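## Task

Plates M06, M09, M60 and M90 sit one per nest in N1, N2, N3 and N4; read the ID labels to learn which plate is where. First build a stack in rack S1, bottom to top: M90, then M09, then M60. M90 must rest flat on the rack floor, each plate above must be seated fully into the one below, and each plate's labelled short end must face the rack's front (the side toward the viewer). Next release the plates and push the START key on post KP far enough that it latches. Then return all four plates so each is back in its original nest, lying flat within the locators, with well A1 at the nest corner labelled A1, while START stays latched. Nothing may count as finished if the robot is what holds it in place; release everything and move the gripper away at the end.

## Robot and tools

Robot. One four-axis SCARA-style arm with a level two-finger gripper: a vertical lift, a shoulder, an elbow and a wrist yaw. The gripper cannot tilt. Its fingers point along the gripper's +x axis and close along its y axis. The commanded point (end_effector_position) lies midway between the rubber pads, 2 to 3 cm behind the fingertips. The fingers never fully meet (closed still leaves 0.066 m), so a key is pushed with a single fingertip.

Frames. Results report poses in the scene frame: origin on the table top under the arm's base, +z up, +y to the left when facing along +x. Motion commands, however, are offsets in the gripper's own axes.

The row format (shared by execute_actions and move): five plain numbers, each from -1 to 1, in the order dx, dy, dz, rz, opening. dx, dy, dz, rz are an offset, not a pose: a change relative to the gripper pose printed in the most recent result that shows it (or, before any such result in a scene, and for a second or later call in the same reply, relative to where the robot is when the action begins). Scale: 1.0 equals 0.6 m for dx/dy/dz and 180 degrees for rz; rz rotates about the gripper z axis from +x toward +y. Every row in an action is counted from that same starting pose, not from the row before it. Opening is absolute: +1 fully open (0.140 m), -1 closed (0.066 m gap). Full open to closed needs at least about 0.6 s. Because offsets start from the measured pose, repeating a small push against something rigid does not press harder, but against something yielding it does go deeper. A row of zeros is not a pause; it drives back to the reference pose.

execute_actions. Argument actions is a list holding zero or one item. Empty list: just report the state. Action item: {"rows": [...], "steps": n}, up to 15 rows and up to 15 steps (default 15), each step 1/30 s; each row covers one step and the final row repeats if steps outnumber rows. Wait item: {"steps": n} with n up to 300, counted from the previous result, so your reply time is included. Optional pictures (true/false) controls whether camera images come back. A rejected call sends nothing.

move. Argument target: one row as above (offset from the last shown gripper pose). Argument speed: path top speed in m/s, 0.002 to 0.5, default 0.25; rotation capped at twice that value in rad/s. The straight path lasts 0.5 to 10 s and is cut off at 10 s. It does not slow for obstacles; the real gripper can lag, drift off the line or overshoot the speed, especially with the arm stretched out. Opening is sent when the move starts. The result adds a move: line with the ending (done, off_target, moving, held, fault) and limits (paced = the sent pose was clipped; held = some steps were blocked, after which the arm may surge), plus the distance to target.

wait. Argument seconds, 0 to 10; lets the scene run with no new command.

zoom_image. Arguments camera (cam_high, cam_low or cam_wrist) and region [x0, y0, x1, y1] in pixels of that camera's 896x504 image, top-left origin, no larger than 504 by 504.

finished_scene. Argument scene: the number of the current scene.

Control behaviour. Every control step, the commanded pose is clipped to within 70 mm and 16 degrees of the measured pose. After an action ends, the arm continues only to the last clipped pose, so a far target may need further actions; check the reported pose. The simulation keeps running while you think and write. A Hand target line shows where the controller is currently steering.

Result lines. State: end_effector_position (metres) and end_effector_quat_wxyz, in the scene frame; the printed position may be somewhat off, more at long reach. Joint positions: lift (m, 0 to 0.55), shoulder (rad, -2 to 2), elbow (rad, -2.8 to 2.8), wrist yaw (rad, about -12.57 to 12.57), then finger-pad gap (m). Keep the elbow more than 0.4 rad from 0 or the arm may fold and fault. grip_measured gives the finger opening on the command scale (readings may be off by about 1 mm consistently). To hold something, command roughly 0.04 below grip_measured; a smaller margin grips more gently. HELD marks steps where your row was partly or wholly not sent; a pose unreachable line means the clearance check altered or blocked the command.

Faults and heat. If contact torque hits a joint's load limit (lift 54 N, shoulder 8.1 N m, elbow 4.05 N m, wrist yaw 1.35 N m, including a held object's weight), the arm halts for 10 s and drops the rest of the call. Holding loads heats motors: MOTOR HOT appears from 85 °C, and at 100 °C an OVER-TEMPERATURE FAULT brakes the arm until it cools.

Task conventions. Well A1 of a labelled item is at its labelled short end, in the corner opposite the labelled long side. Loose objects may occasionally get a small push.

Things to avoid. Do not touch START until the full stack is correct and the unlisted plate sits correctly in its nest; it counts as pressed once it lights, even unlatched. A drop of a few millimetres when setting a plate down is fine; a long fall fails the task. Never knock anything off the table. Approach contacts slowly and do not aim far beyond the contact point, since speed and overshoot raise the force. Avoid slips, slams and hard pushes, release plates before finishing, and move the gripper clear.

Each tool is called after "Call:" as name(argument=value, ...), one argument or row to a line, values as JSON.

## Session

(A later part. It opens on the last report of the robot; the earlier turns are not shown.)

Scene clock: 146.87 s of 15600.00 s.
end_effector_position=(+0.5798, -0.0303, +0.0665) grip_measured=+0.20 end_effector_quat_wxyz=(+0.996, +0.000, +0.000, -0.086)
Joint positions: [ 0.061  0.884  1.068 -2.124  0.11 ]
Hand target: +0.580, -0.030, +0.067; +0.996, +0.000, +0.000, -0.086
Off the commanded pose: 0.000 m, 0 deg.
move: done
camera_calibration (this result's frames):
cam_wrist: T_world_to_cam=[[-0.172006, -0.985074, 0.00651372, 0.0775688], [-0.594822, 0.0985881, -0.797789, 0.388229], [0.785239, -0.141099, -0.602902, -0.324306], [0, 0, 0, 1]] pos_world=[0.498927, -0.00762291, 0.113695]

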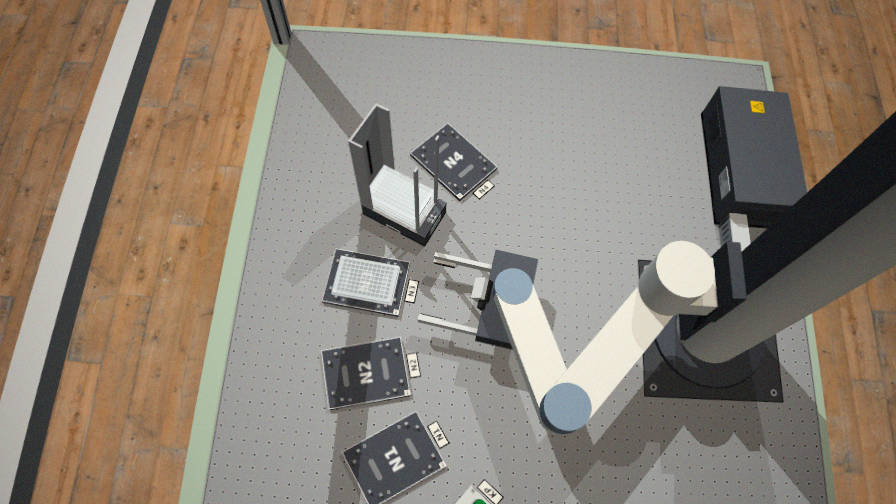

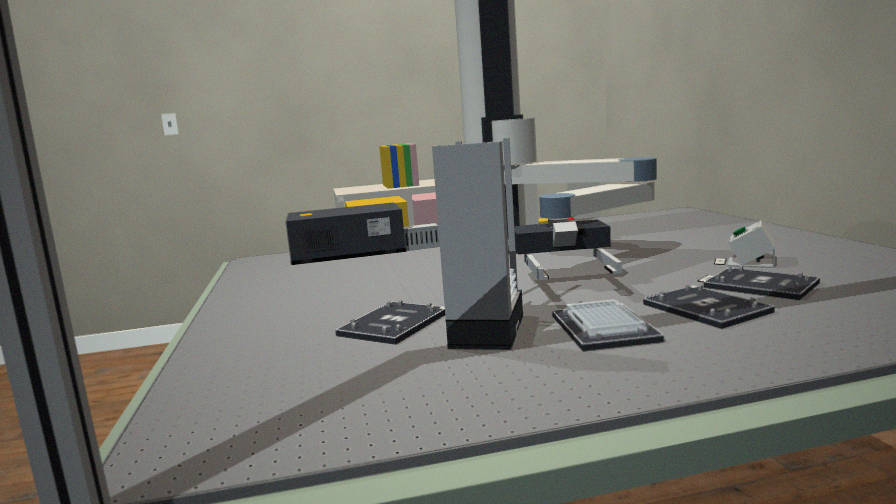

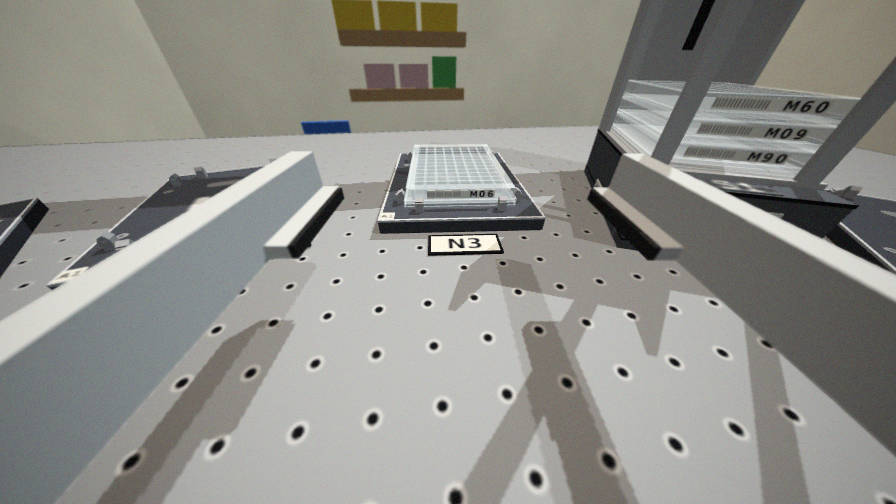

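Call:
execute_actions(
  actions=[],
)

Scene clock: 155.97 s of 15600.00 s.
end_effector_position=(+0.5798, -0.0303, +0.0665) grip_measured=+0.20 end_effector_quat_wxyz=(+0.996, +0.000, +0.000, -0.086)
Joint positions: [ 0.061  0.884  1.068 -2.124  0.11 ]
Hand target: +0.580, -0.030, +0.067; +0.996, +0.000, +0.000, -0.086
Off the commanded pose: 0.000 m, 0 deg.
Steps of this call (steps 1 to 90: nothing new was sent; then 6.10 s passed at rest). Readings (end_effector_position):
1: (+0.5798, -0.0303, +0.0665)
2: (+0.5798, -0.0303, +0.0665)
4: (+0.5798, -0.0303, +0.0665)
8: (+0.5798, -0.0303, +0.0665)
90: the state above
camera_calibration (this result's frames):
cam_wrist: T_world_to_cam=[[-0.172135, -0.985052, 0.00651372, 0.0776048], [-0.594809, 0.098666, -0.797789, 0.388216], [0.78522, -0.141202, -0.602902, -0.324286], [0, 0, 0, 1]] pos_world=[0.498909, -0.00764884, 0.113697]

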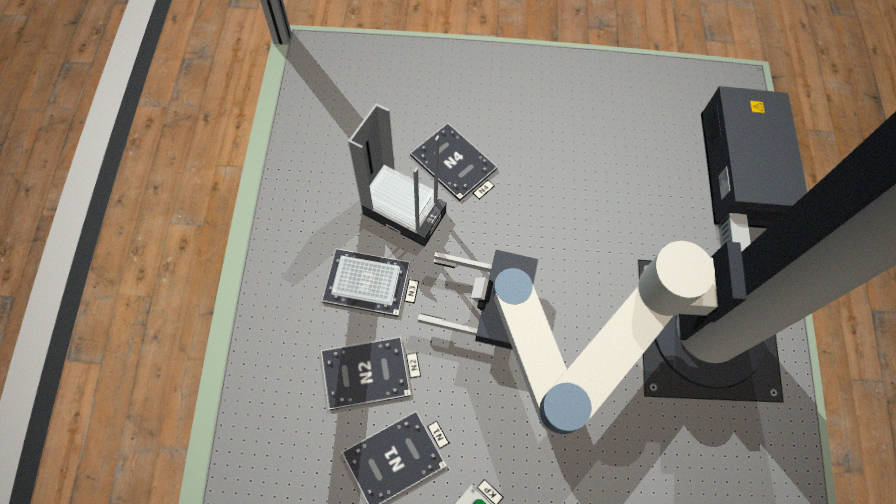

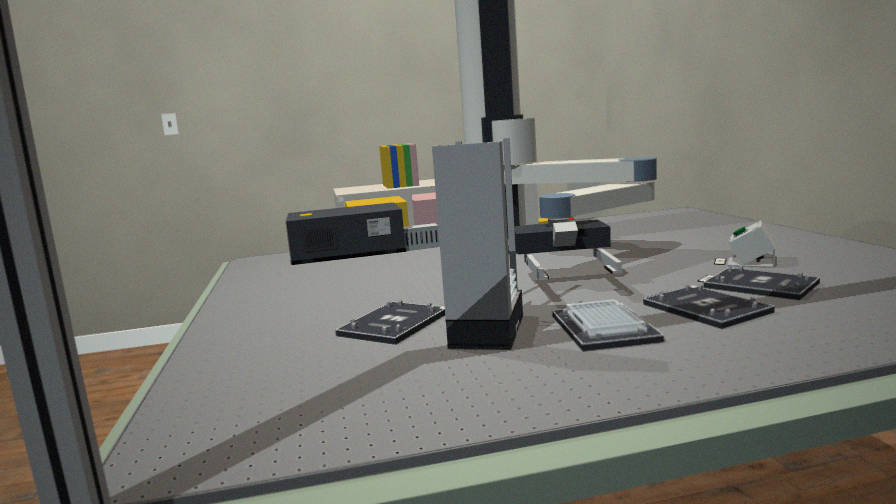

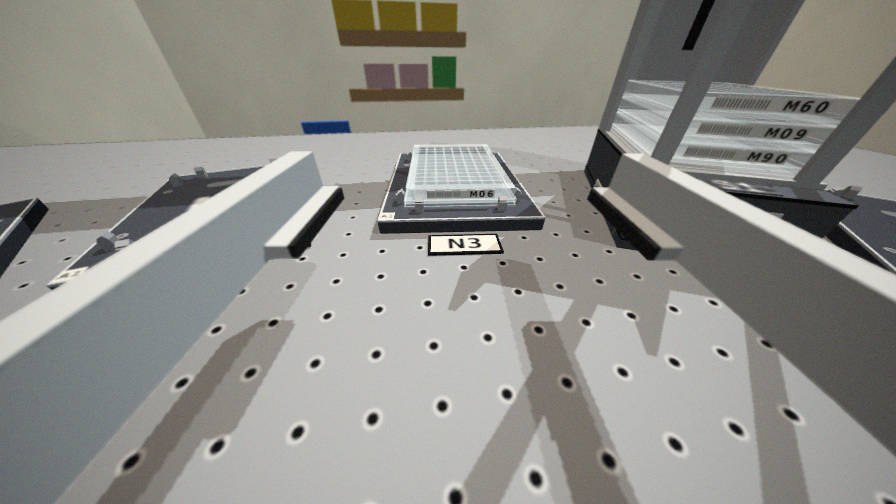

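Call:
move(
  target=[-0.272,0.494,0.122,0.333,-1],
)

Scene clock: 161.50 s of 15600.00 s.
end_effector_position=(+0.4695, +0.2898, +0.1397) grip_measured=-1.00 end_effector_quat_wxyz=(+0.906, +0.000, +0.000, +0.424)
Joint positions: [ 0.135  1.623  1.101 -1.85   0.066]
Hand target: +0.470, +0.290, +0.140; +0.906, +0.000, +0.000, +0.423
Off the commanded pose: 0.000 m, 0 deg.
After step 90, 0.13 s passed at rest.
move: done
camera_calibration (this result's frames):
cam_wrist: T_world_to_cam=[[0.766692, -0.641982, 0.00651372, -0.166784], [-0.383084, -0.465596, -0.797789, 0.413598], [0.515199, 0.609163, -0.602902, -0.239037], [0, 0, 0, 1]] pos_world=[0.409466, 0.23111, 0.186935]

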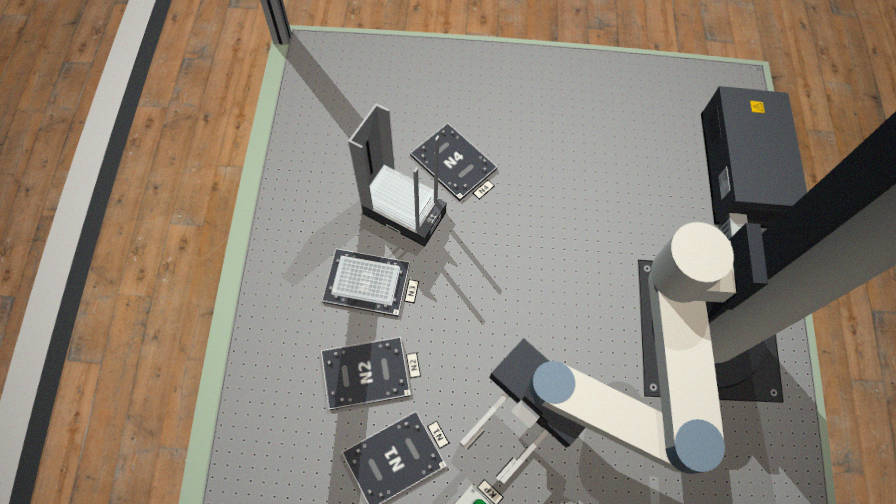

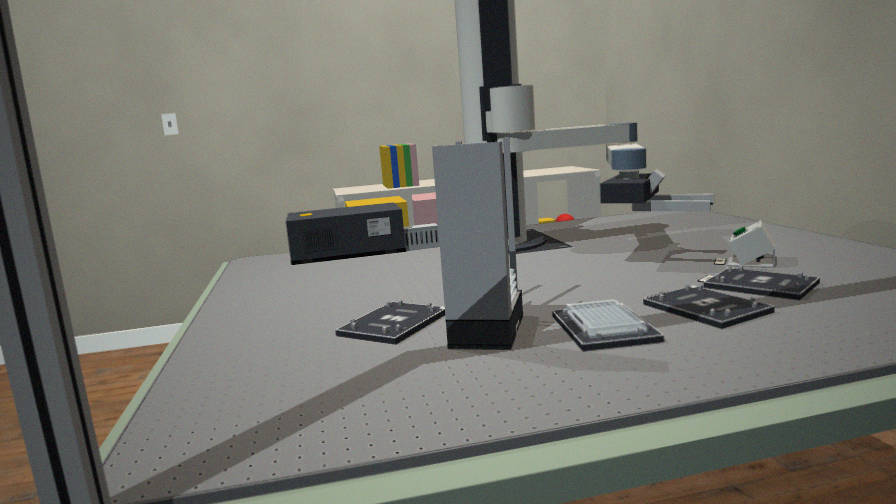

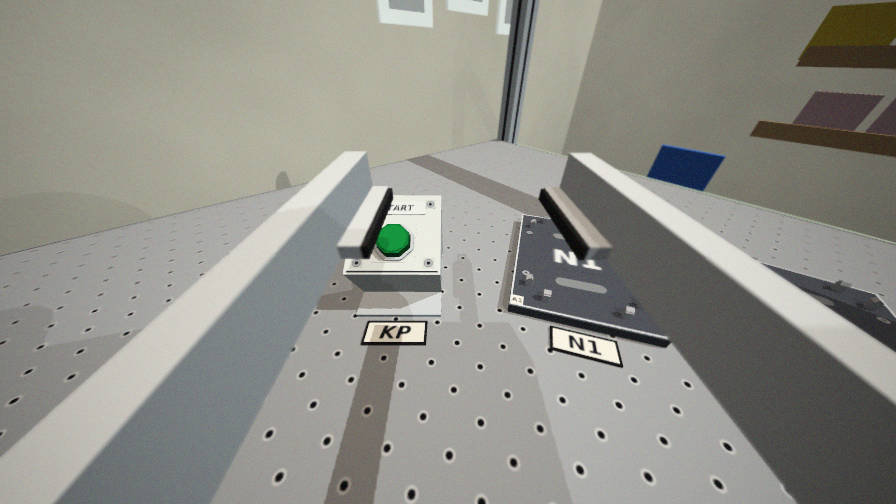

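Call:
move(
  target=[0.05,0.02,-0.05,0,-1],
  speed=0.1,
)

Scene clock: 164.83 s of 15600.00 s.
end_effector_position=(+0.4795, +0.3206, +0.1097) grip_measured=-1.00 end_effector_quat_wxyz=(+0.906, +0.000, +0.000, +0.424)
Joint positions: [ 0.105  1.627  1.234 -1.986  0.066]
Hand target: +0.480, +0.321, +0.110; +0.906, +0.000, +0.000, +0.424
Off the commanded pose: 0.000 m, 0 deg.
move: done
camera_calibration (this result's frames):
cam_wrist: T_world_to_cam=[[0.767028, -0.641581, 0.00651372, -0.154692], [-0.382841, -0.465796, -0.797789, 0.407723], [0.51488, 0.609432, -0.602902, -0.280993], [0, 0, 0, 1]] pos_world=[0.419424, 0.261915, 0.156873]

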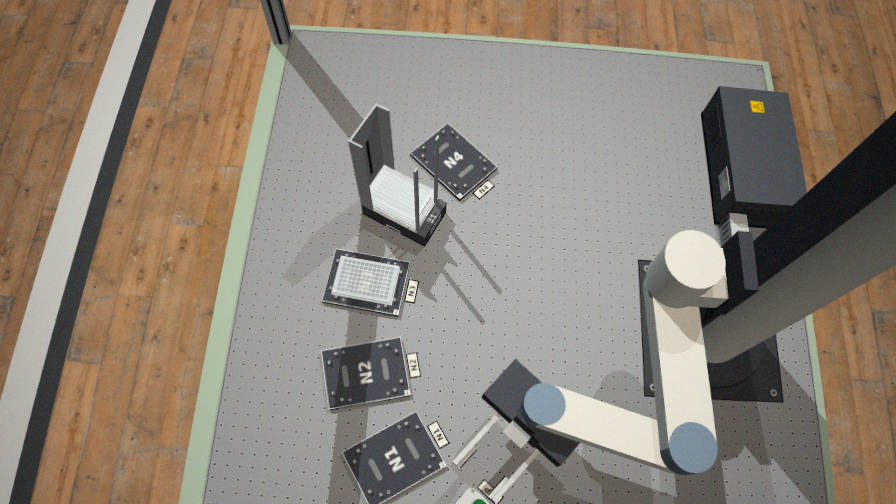

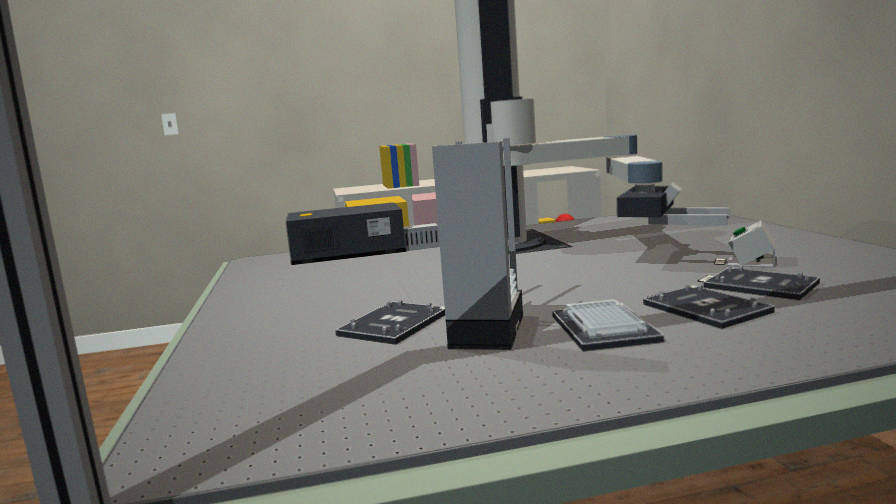

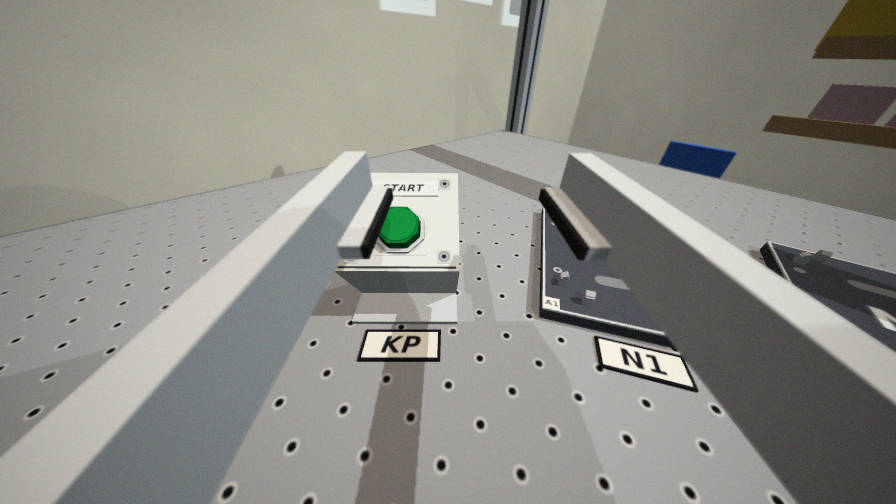

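Call:
move(
  target=[0.042,0.003,-0.03,0,-1],
  speed=0.05,
)

Call:
move(
  target=[0.006,0,-0.022,0,-1],
  speed=0.012,
)

Scene clock: 168.87 s of 15600.00 s.
end_effector_position=(+0.4942, +0.3412, +0.0916) grip_measured=-1.00 end_effector_quat_wxyz=(+0.906, +0.000, +0.000, +0.424)
Joint positions: [ 0.087  1.592  1.355 -2.072  0.066]
Hand target: +0.494, +0.341, +0.092; +0.906, +0.000, +0.000, +0.424
Off the commanded pose: 0.000 m, 0 deg.
After step 90, 0.13 s passed at rest.
move: done
camera_calibration (this result's frames):
cam_wrist: T_world_to_cam=[[0.767327, -0.641223, 0.00651372, -0.152884], [-0.382623, -0.465975, -0.797789, 0.408486], [0.514596, 0.609673, -0.602902, -0.311939], [0, 0, 0, 1]] pos_world=[0.434131, 0.282493, 0.138812]

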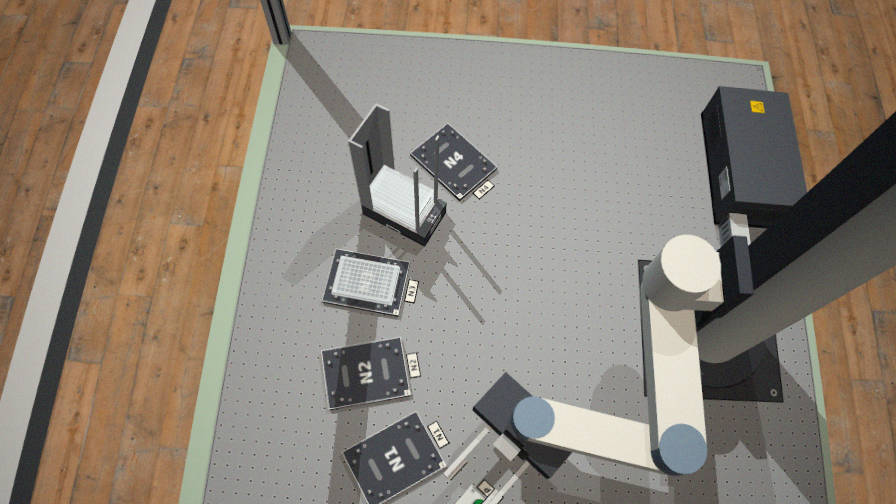

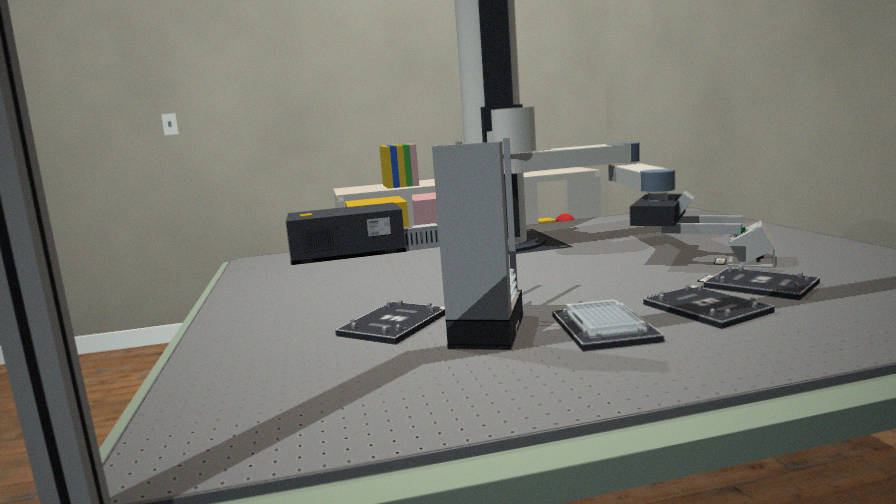

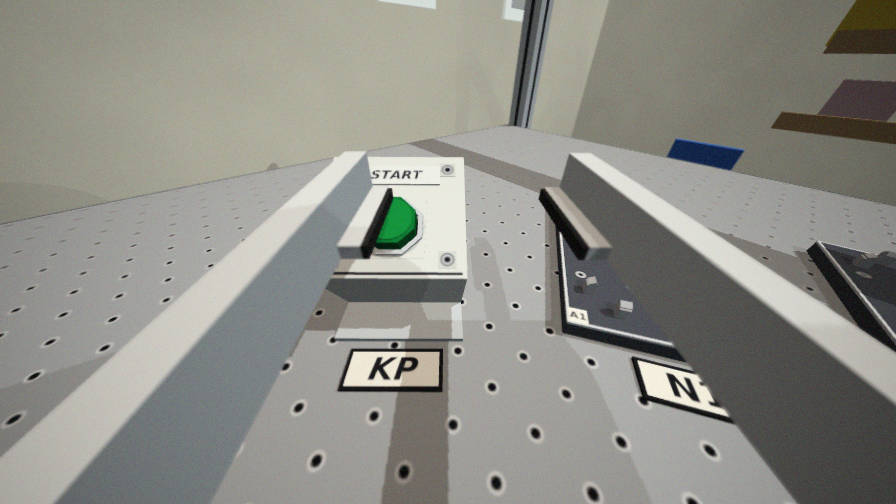

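Scene clock: 179.97 s of 15600.00 s.
end_effector_position=(+0.4957, +0.3433, +0.0821) grip_measured=-1.00 end_effector_quat_wxyz=(+0.905, +0.000, +0.000, +0.425)
Joint positions: [ 0.077  1.587  1.369 -2.078  0.066]
Hand target: +0.496, +0.343, +0.082; +0.905, +0.000, +0.000, +0.425
Off the commanded pose: 0.004 m, 0 deg.
TORQUE FAULT: the external load on joint 1 (lift) reached its load limit, and the arm stopped for 10 seconds. The arm's remaining commands of this call were not run. The arm holds where it stopped, with its grip as last carried out, and accepts commands again: back off and push less far. The arm stops again, at the same cost, whenever a joint's load reaches its limit.
move: fault
camera_calibration (this result's frames):
cam_wrist: T_world_to_cam=[[0.768715, -0.639558, 0.00651372, -0.153953], [-0.381613, -0.466803, -0.797789, 0.40226], [0.513273, 0.610786, -0.602902, -0.319469], [0, 0, 0, 1]] pos_world=[0.435829, 0.284441, 0.129313]

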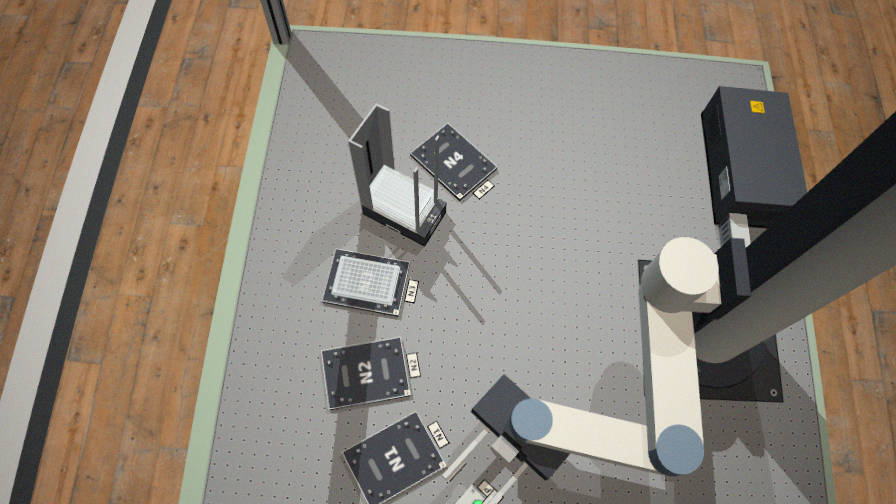

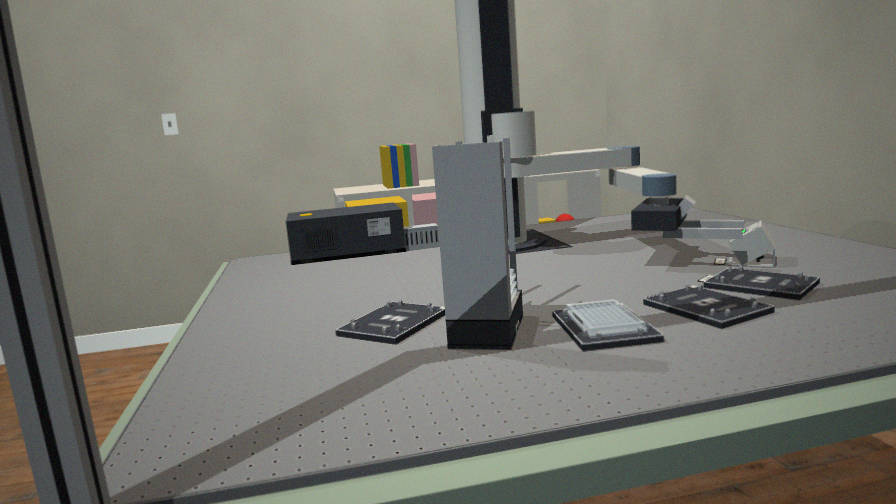

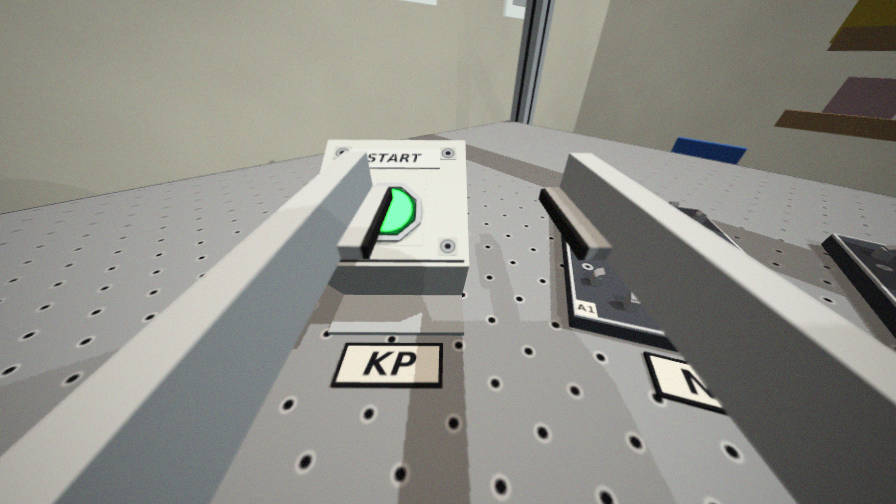

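Call:
move(
  target=[-0.05,0,0.04,0,-1],
  speed=0.08,
)

Scene clock: 182.73 s of 15600.00 s.
end_effector_position=(+0.4766, +0.3201, +0.1062) grip_measured=-1.00 end_effector_quat_wxyz=(+0.905, +0.000, +0.000, +0.425)
Joint positions: [ 0.101  1.636  1.223 -1.981  0.066]
Hand target: +0.477, +0.320, +0.106; +0.905, +0.000, +0.000, +0.425
Off the commanded pose: 0.000 m, 0 deg.
move: done
camera_calibration (this result's frames):
cam_wrist: T_world_to_cam=[[0.768438, -0.639891, 0.00651372, -0.154014], [-0.381814, -0.466638, -0.797789, 0.403394], [0.513537, 0.610564, -0.602902, -0.281061], [0, 0, 0, 1]] pos_world=[0.416707, 0.261292, 0.153374]

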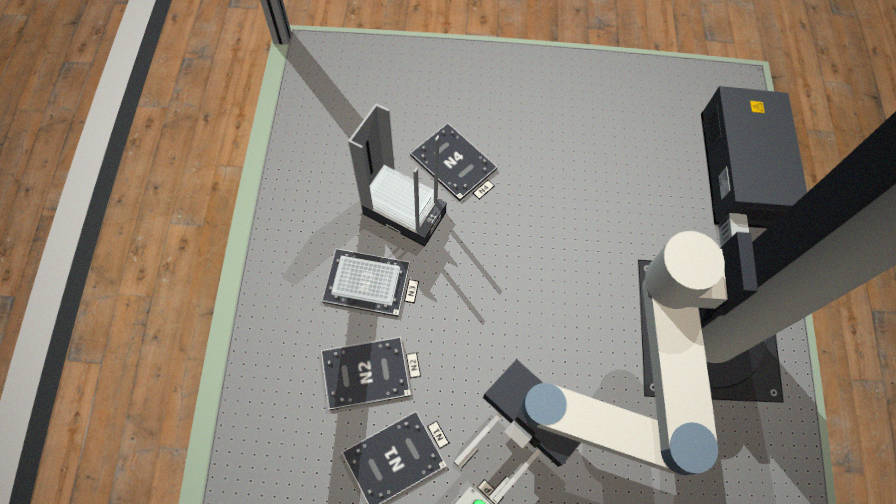

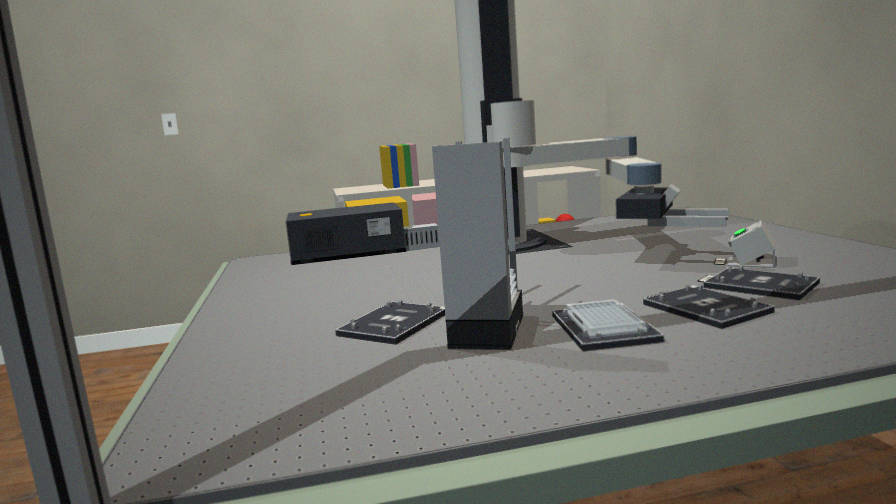

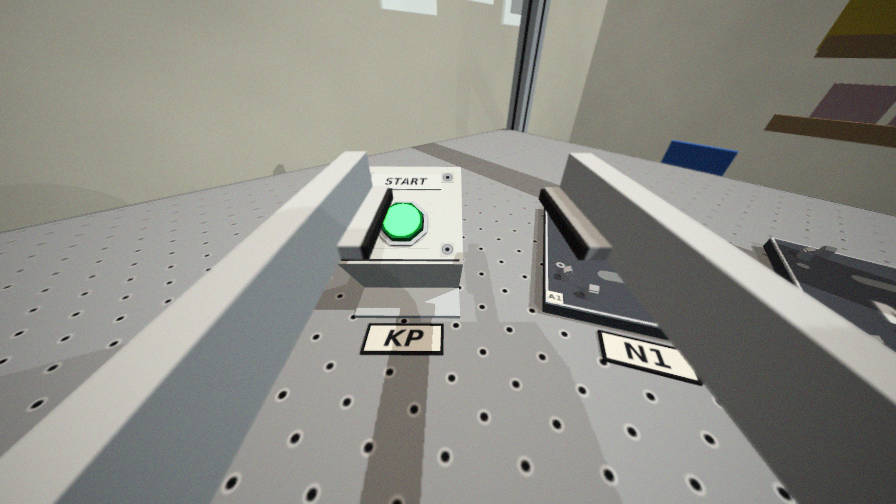

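Call:
move(
  target=[-0.554,-0.5785,-0.0175,-0.4241,0.2],
  speed=0.35,
)

Scene clock: 188.33 s of 15600.00 s.
end_effector_position=(+0.5313, -0.1574, +0.0957) grip_measured=+0.20 end_effector_quat_wxyz=(+0.974, +0.000, +0.000, -0.225)
Joint positions: [ 0.091  0.54   0.991 -1.985  0.11 ]
Hand target: +0.531, -0.157, +0.096; +0.974, +0.000, +0.000, -0.225
Off the commanded pose: 0.000 m, 0 deg.
After step 90, 0.23 s passed at rest.
move: done
camera_calibration (this result's frames):
cam_wrist: T_world_to_cam=[[-0.440205, -0.897874, 0.00651372, 0.0999702], [-0.54364, 0.260746, -0.797789, 0.393565], [0.714615, -0.354732, -0.602902, -0.282641], [0, 0, 0, 1]] pos_world=[0.459945, -0.113121, 0.142926]

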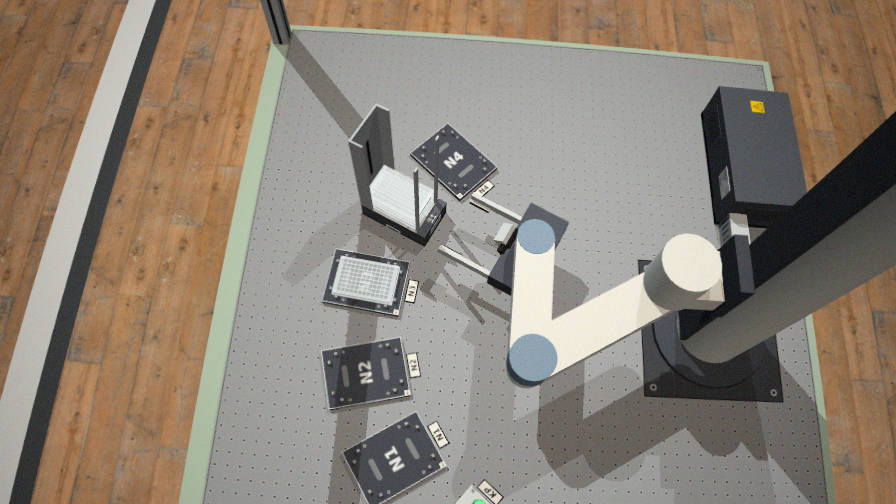

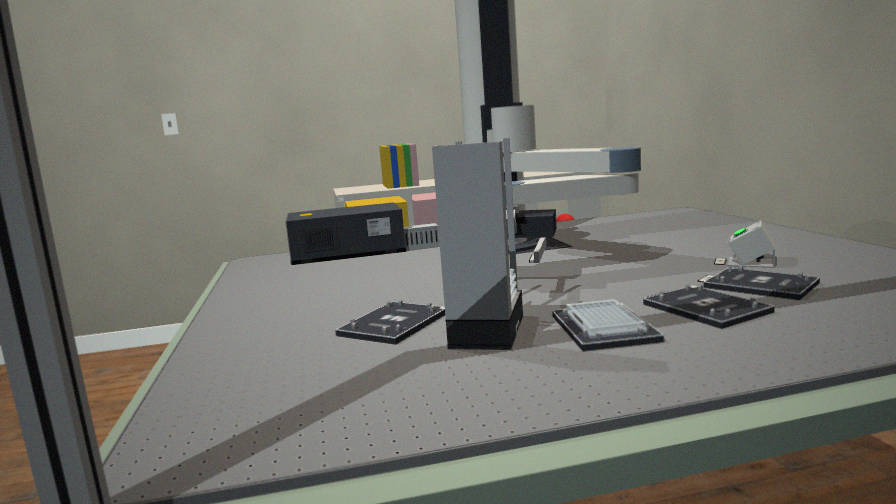

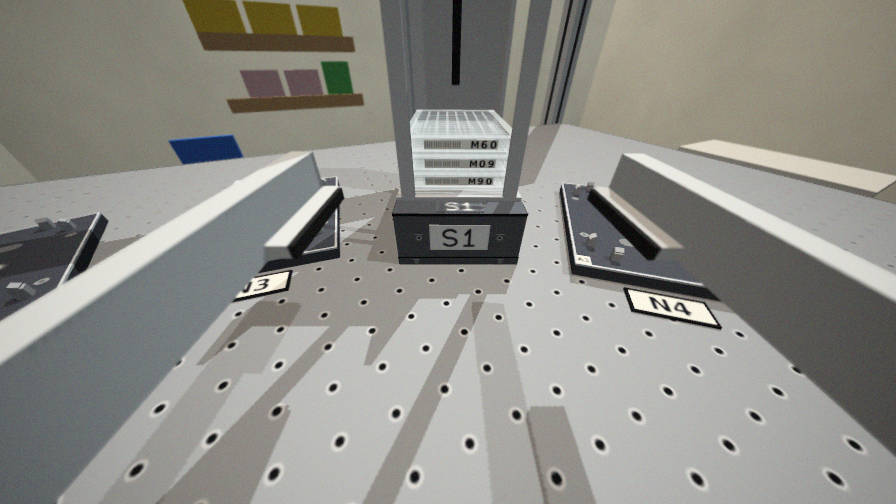

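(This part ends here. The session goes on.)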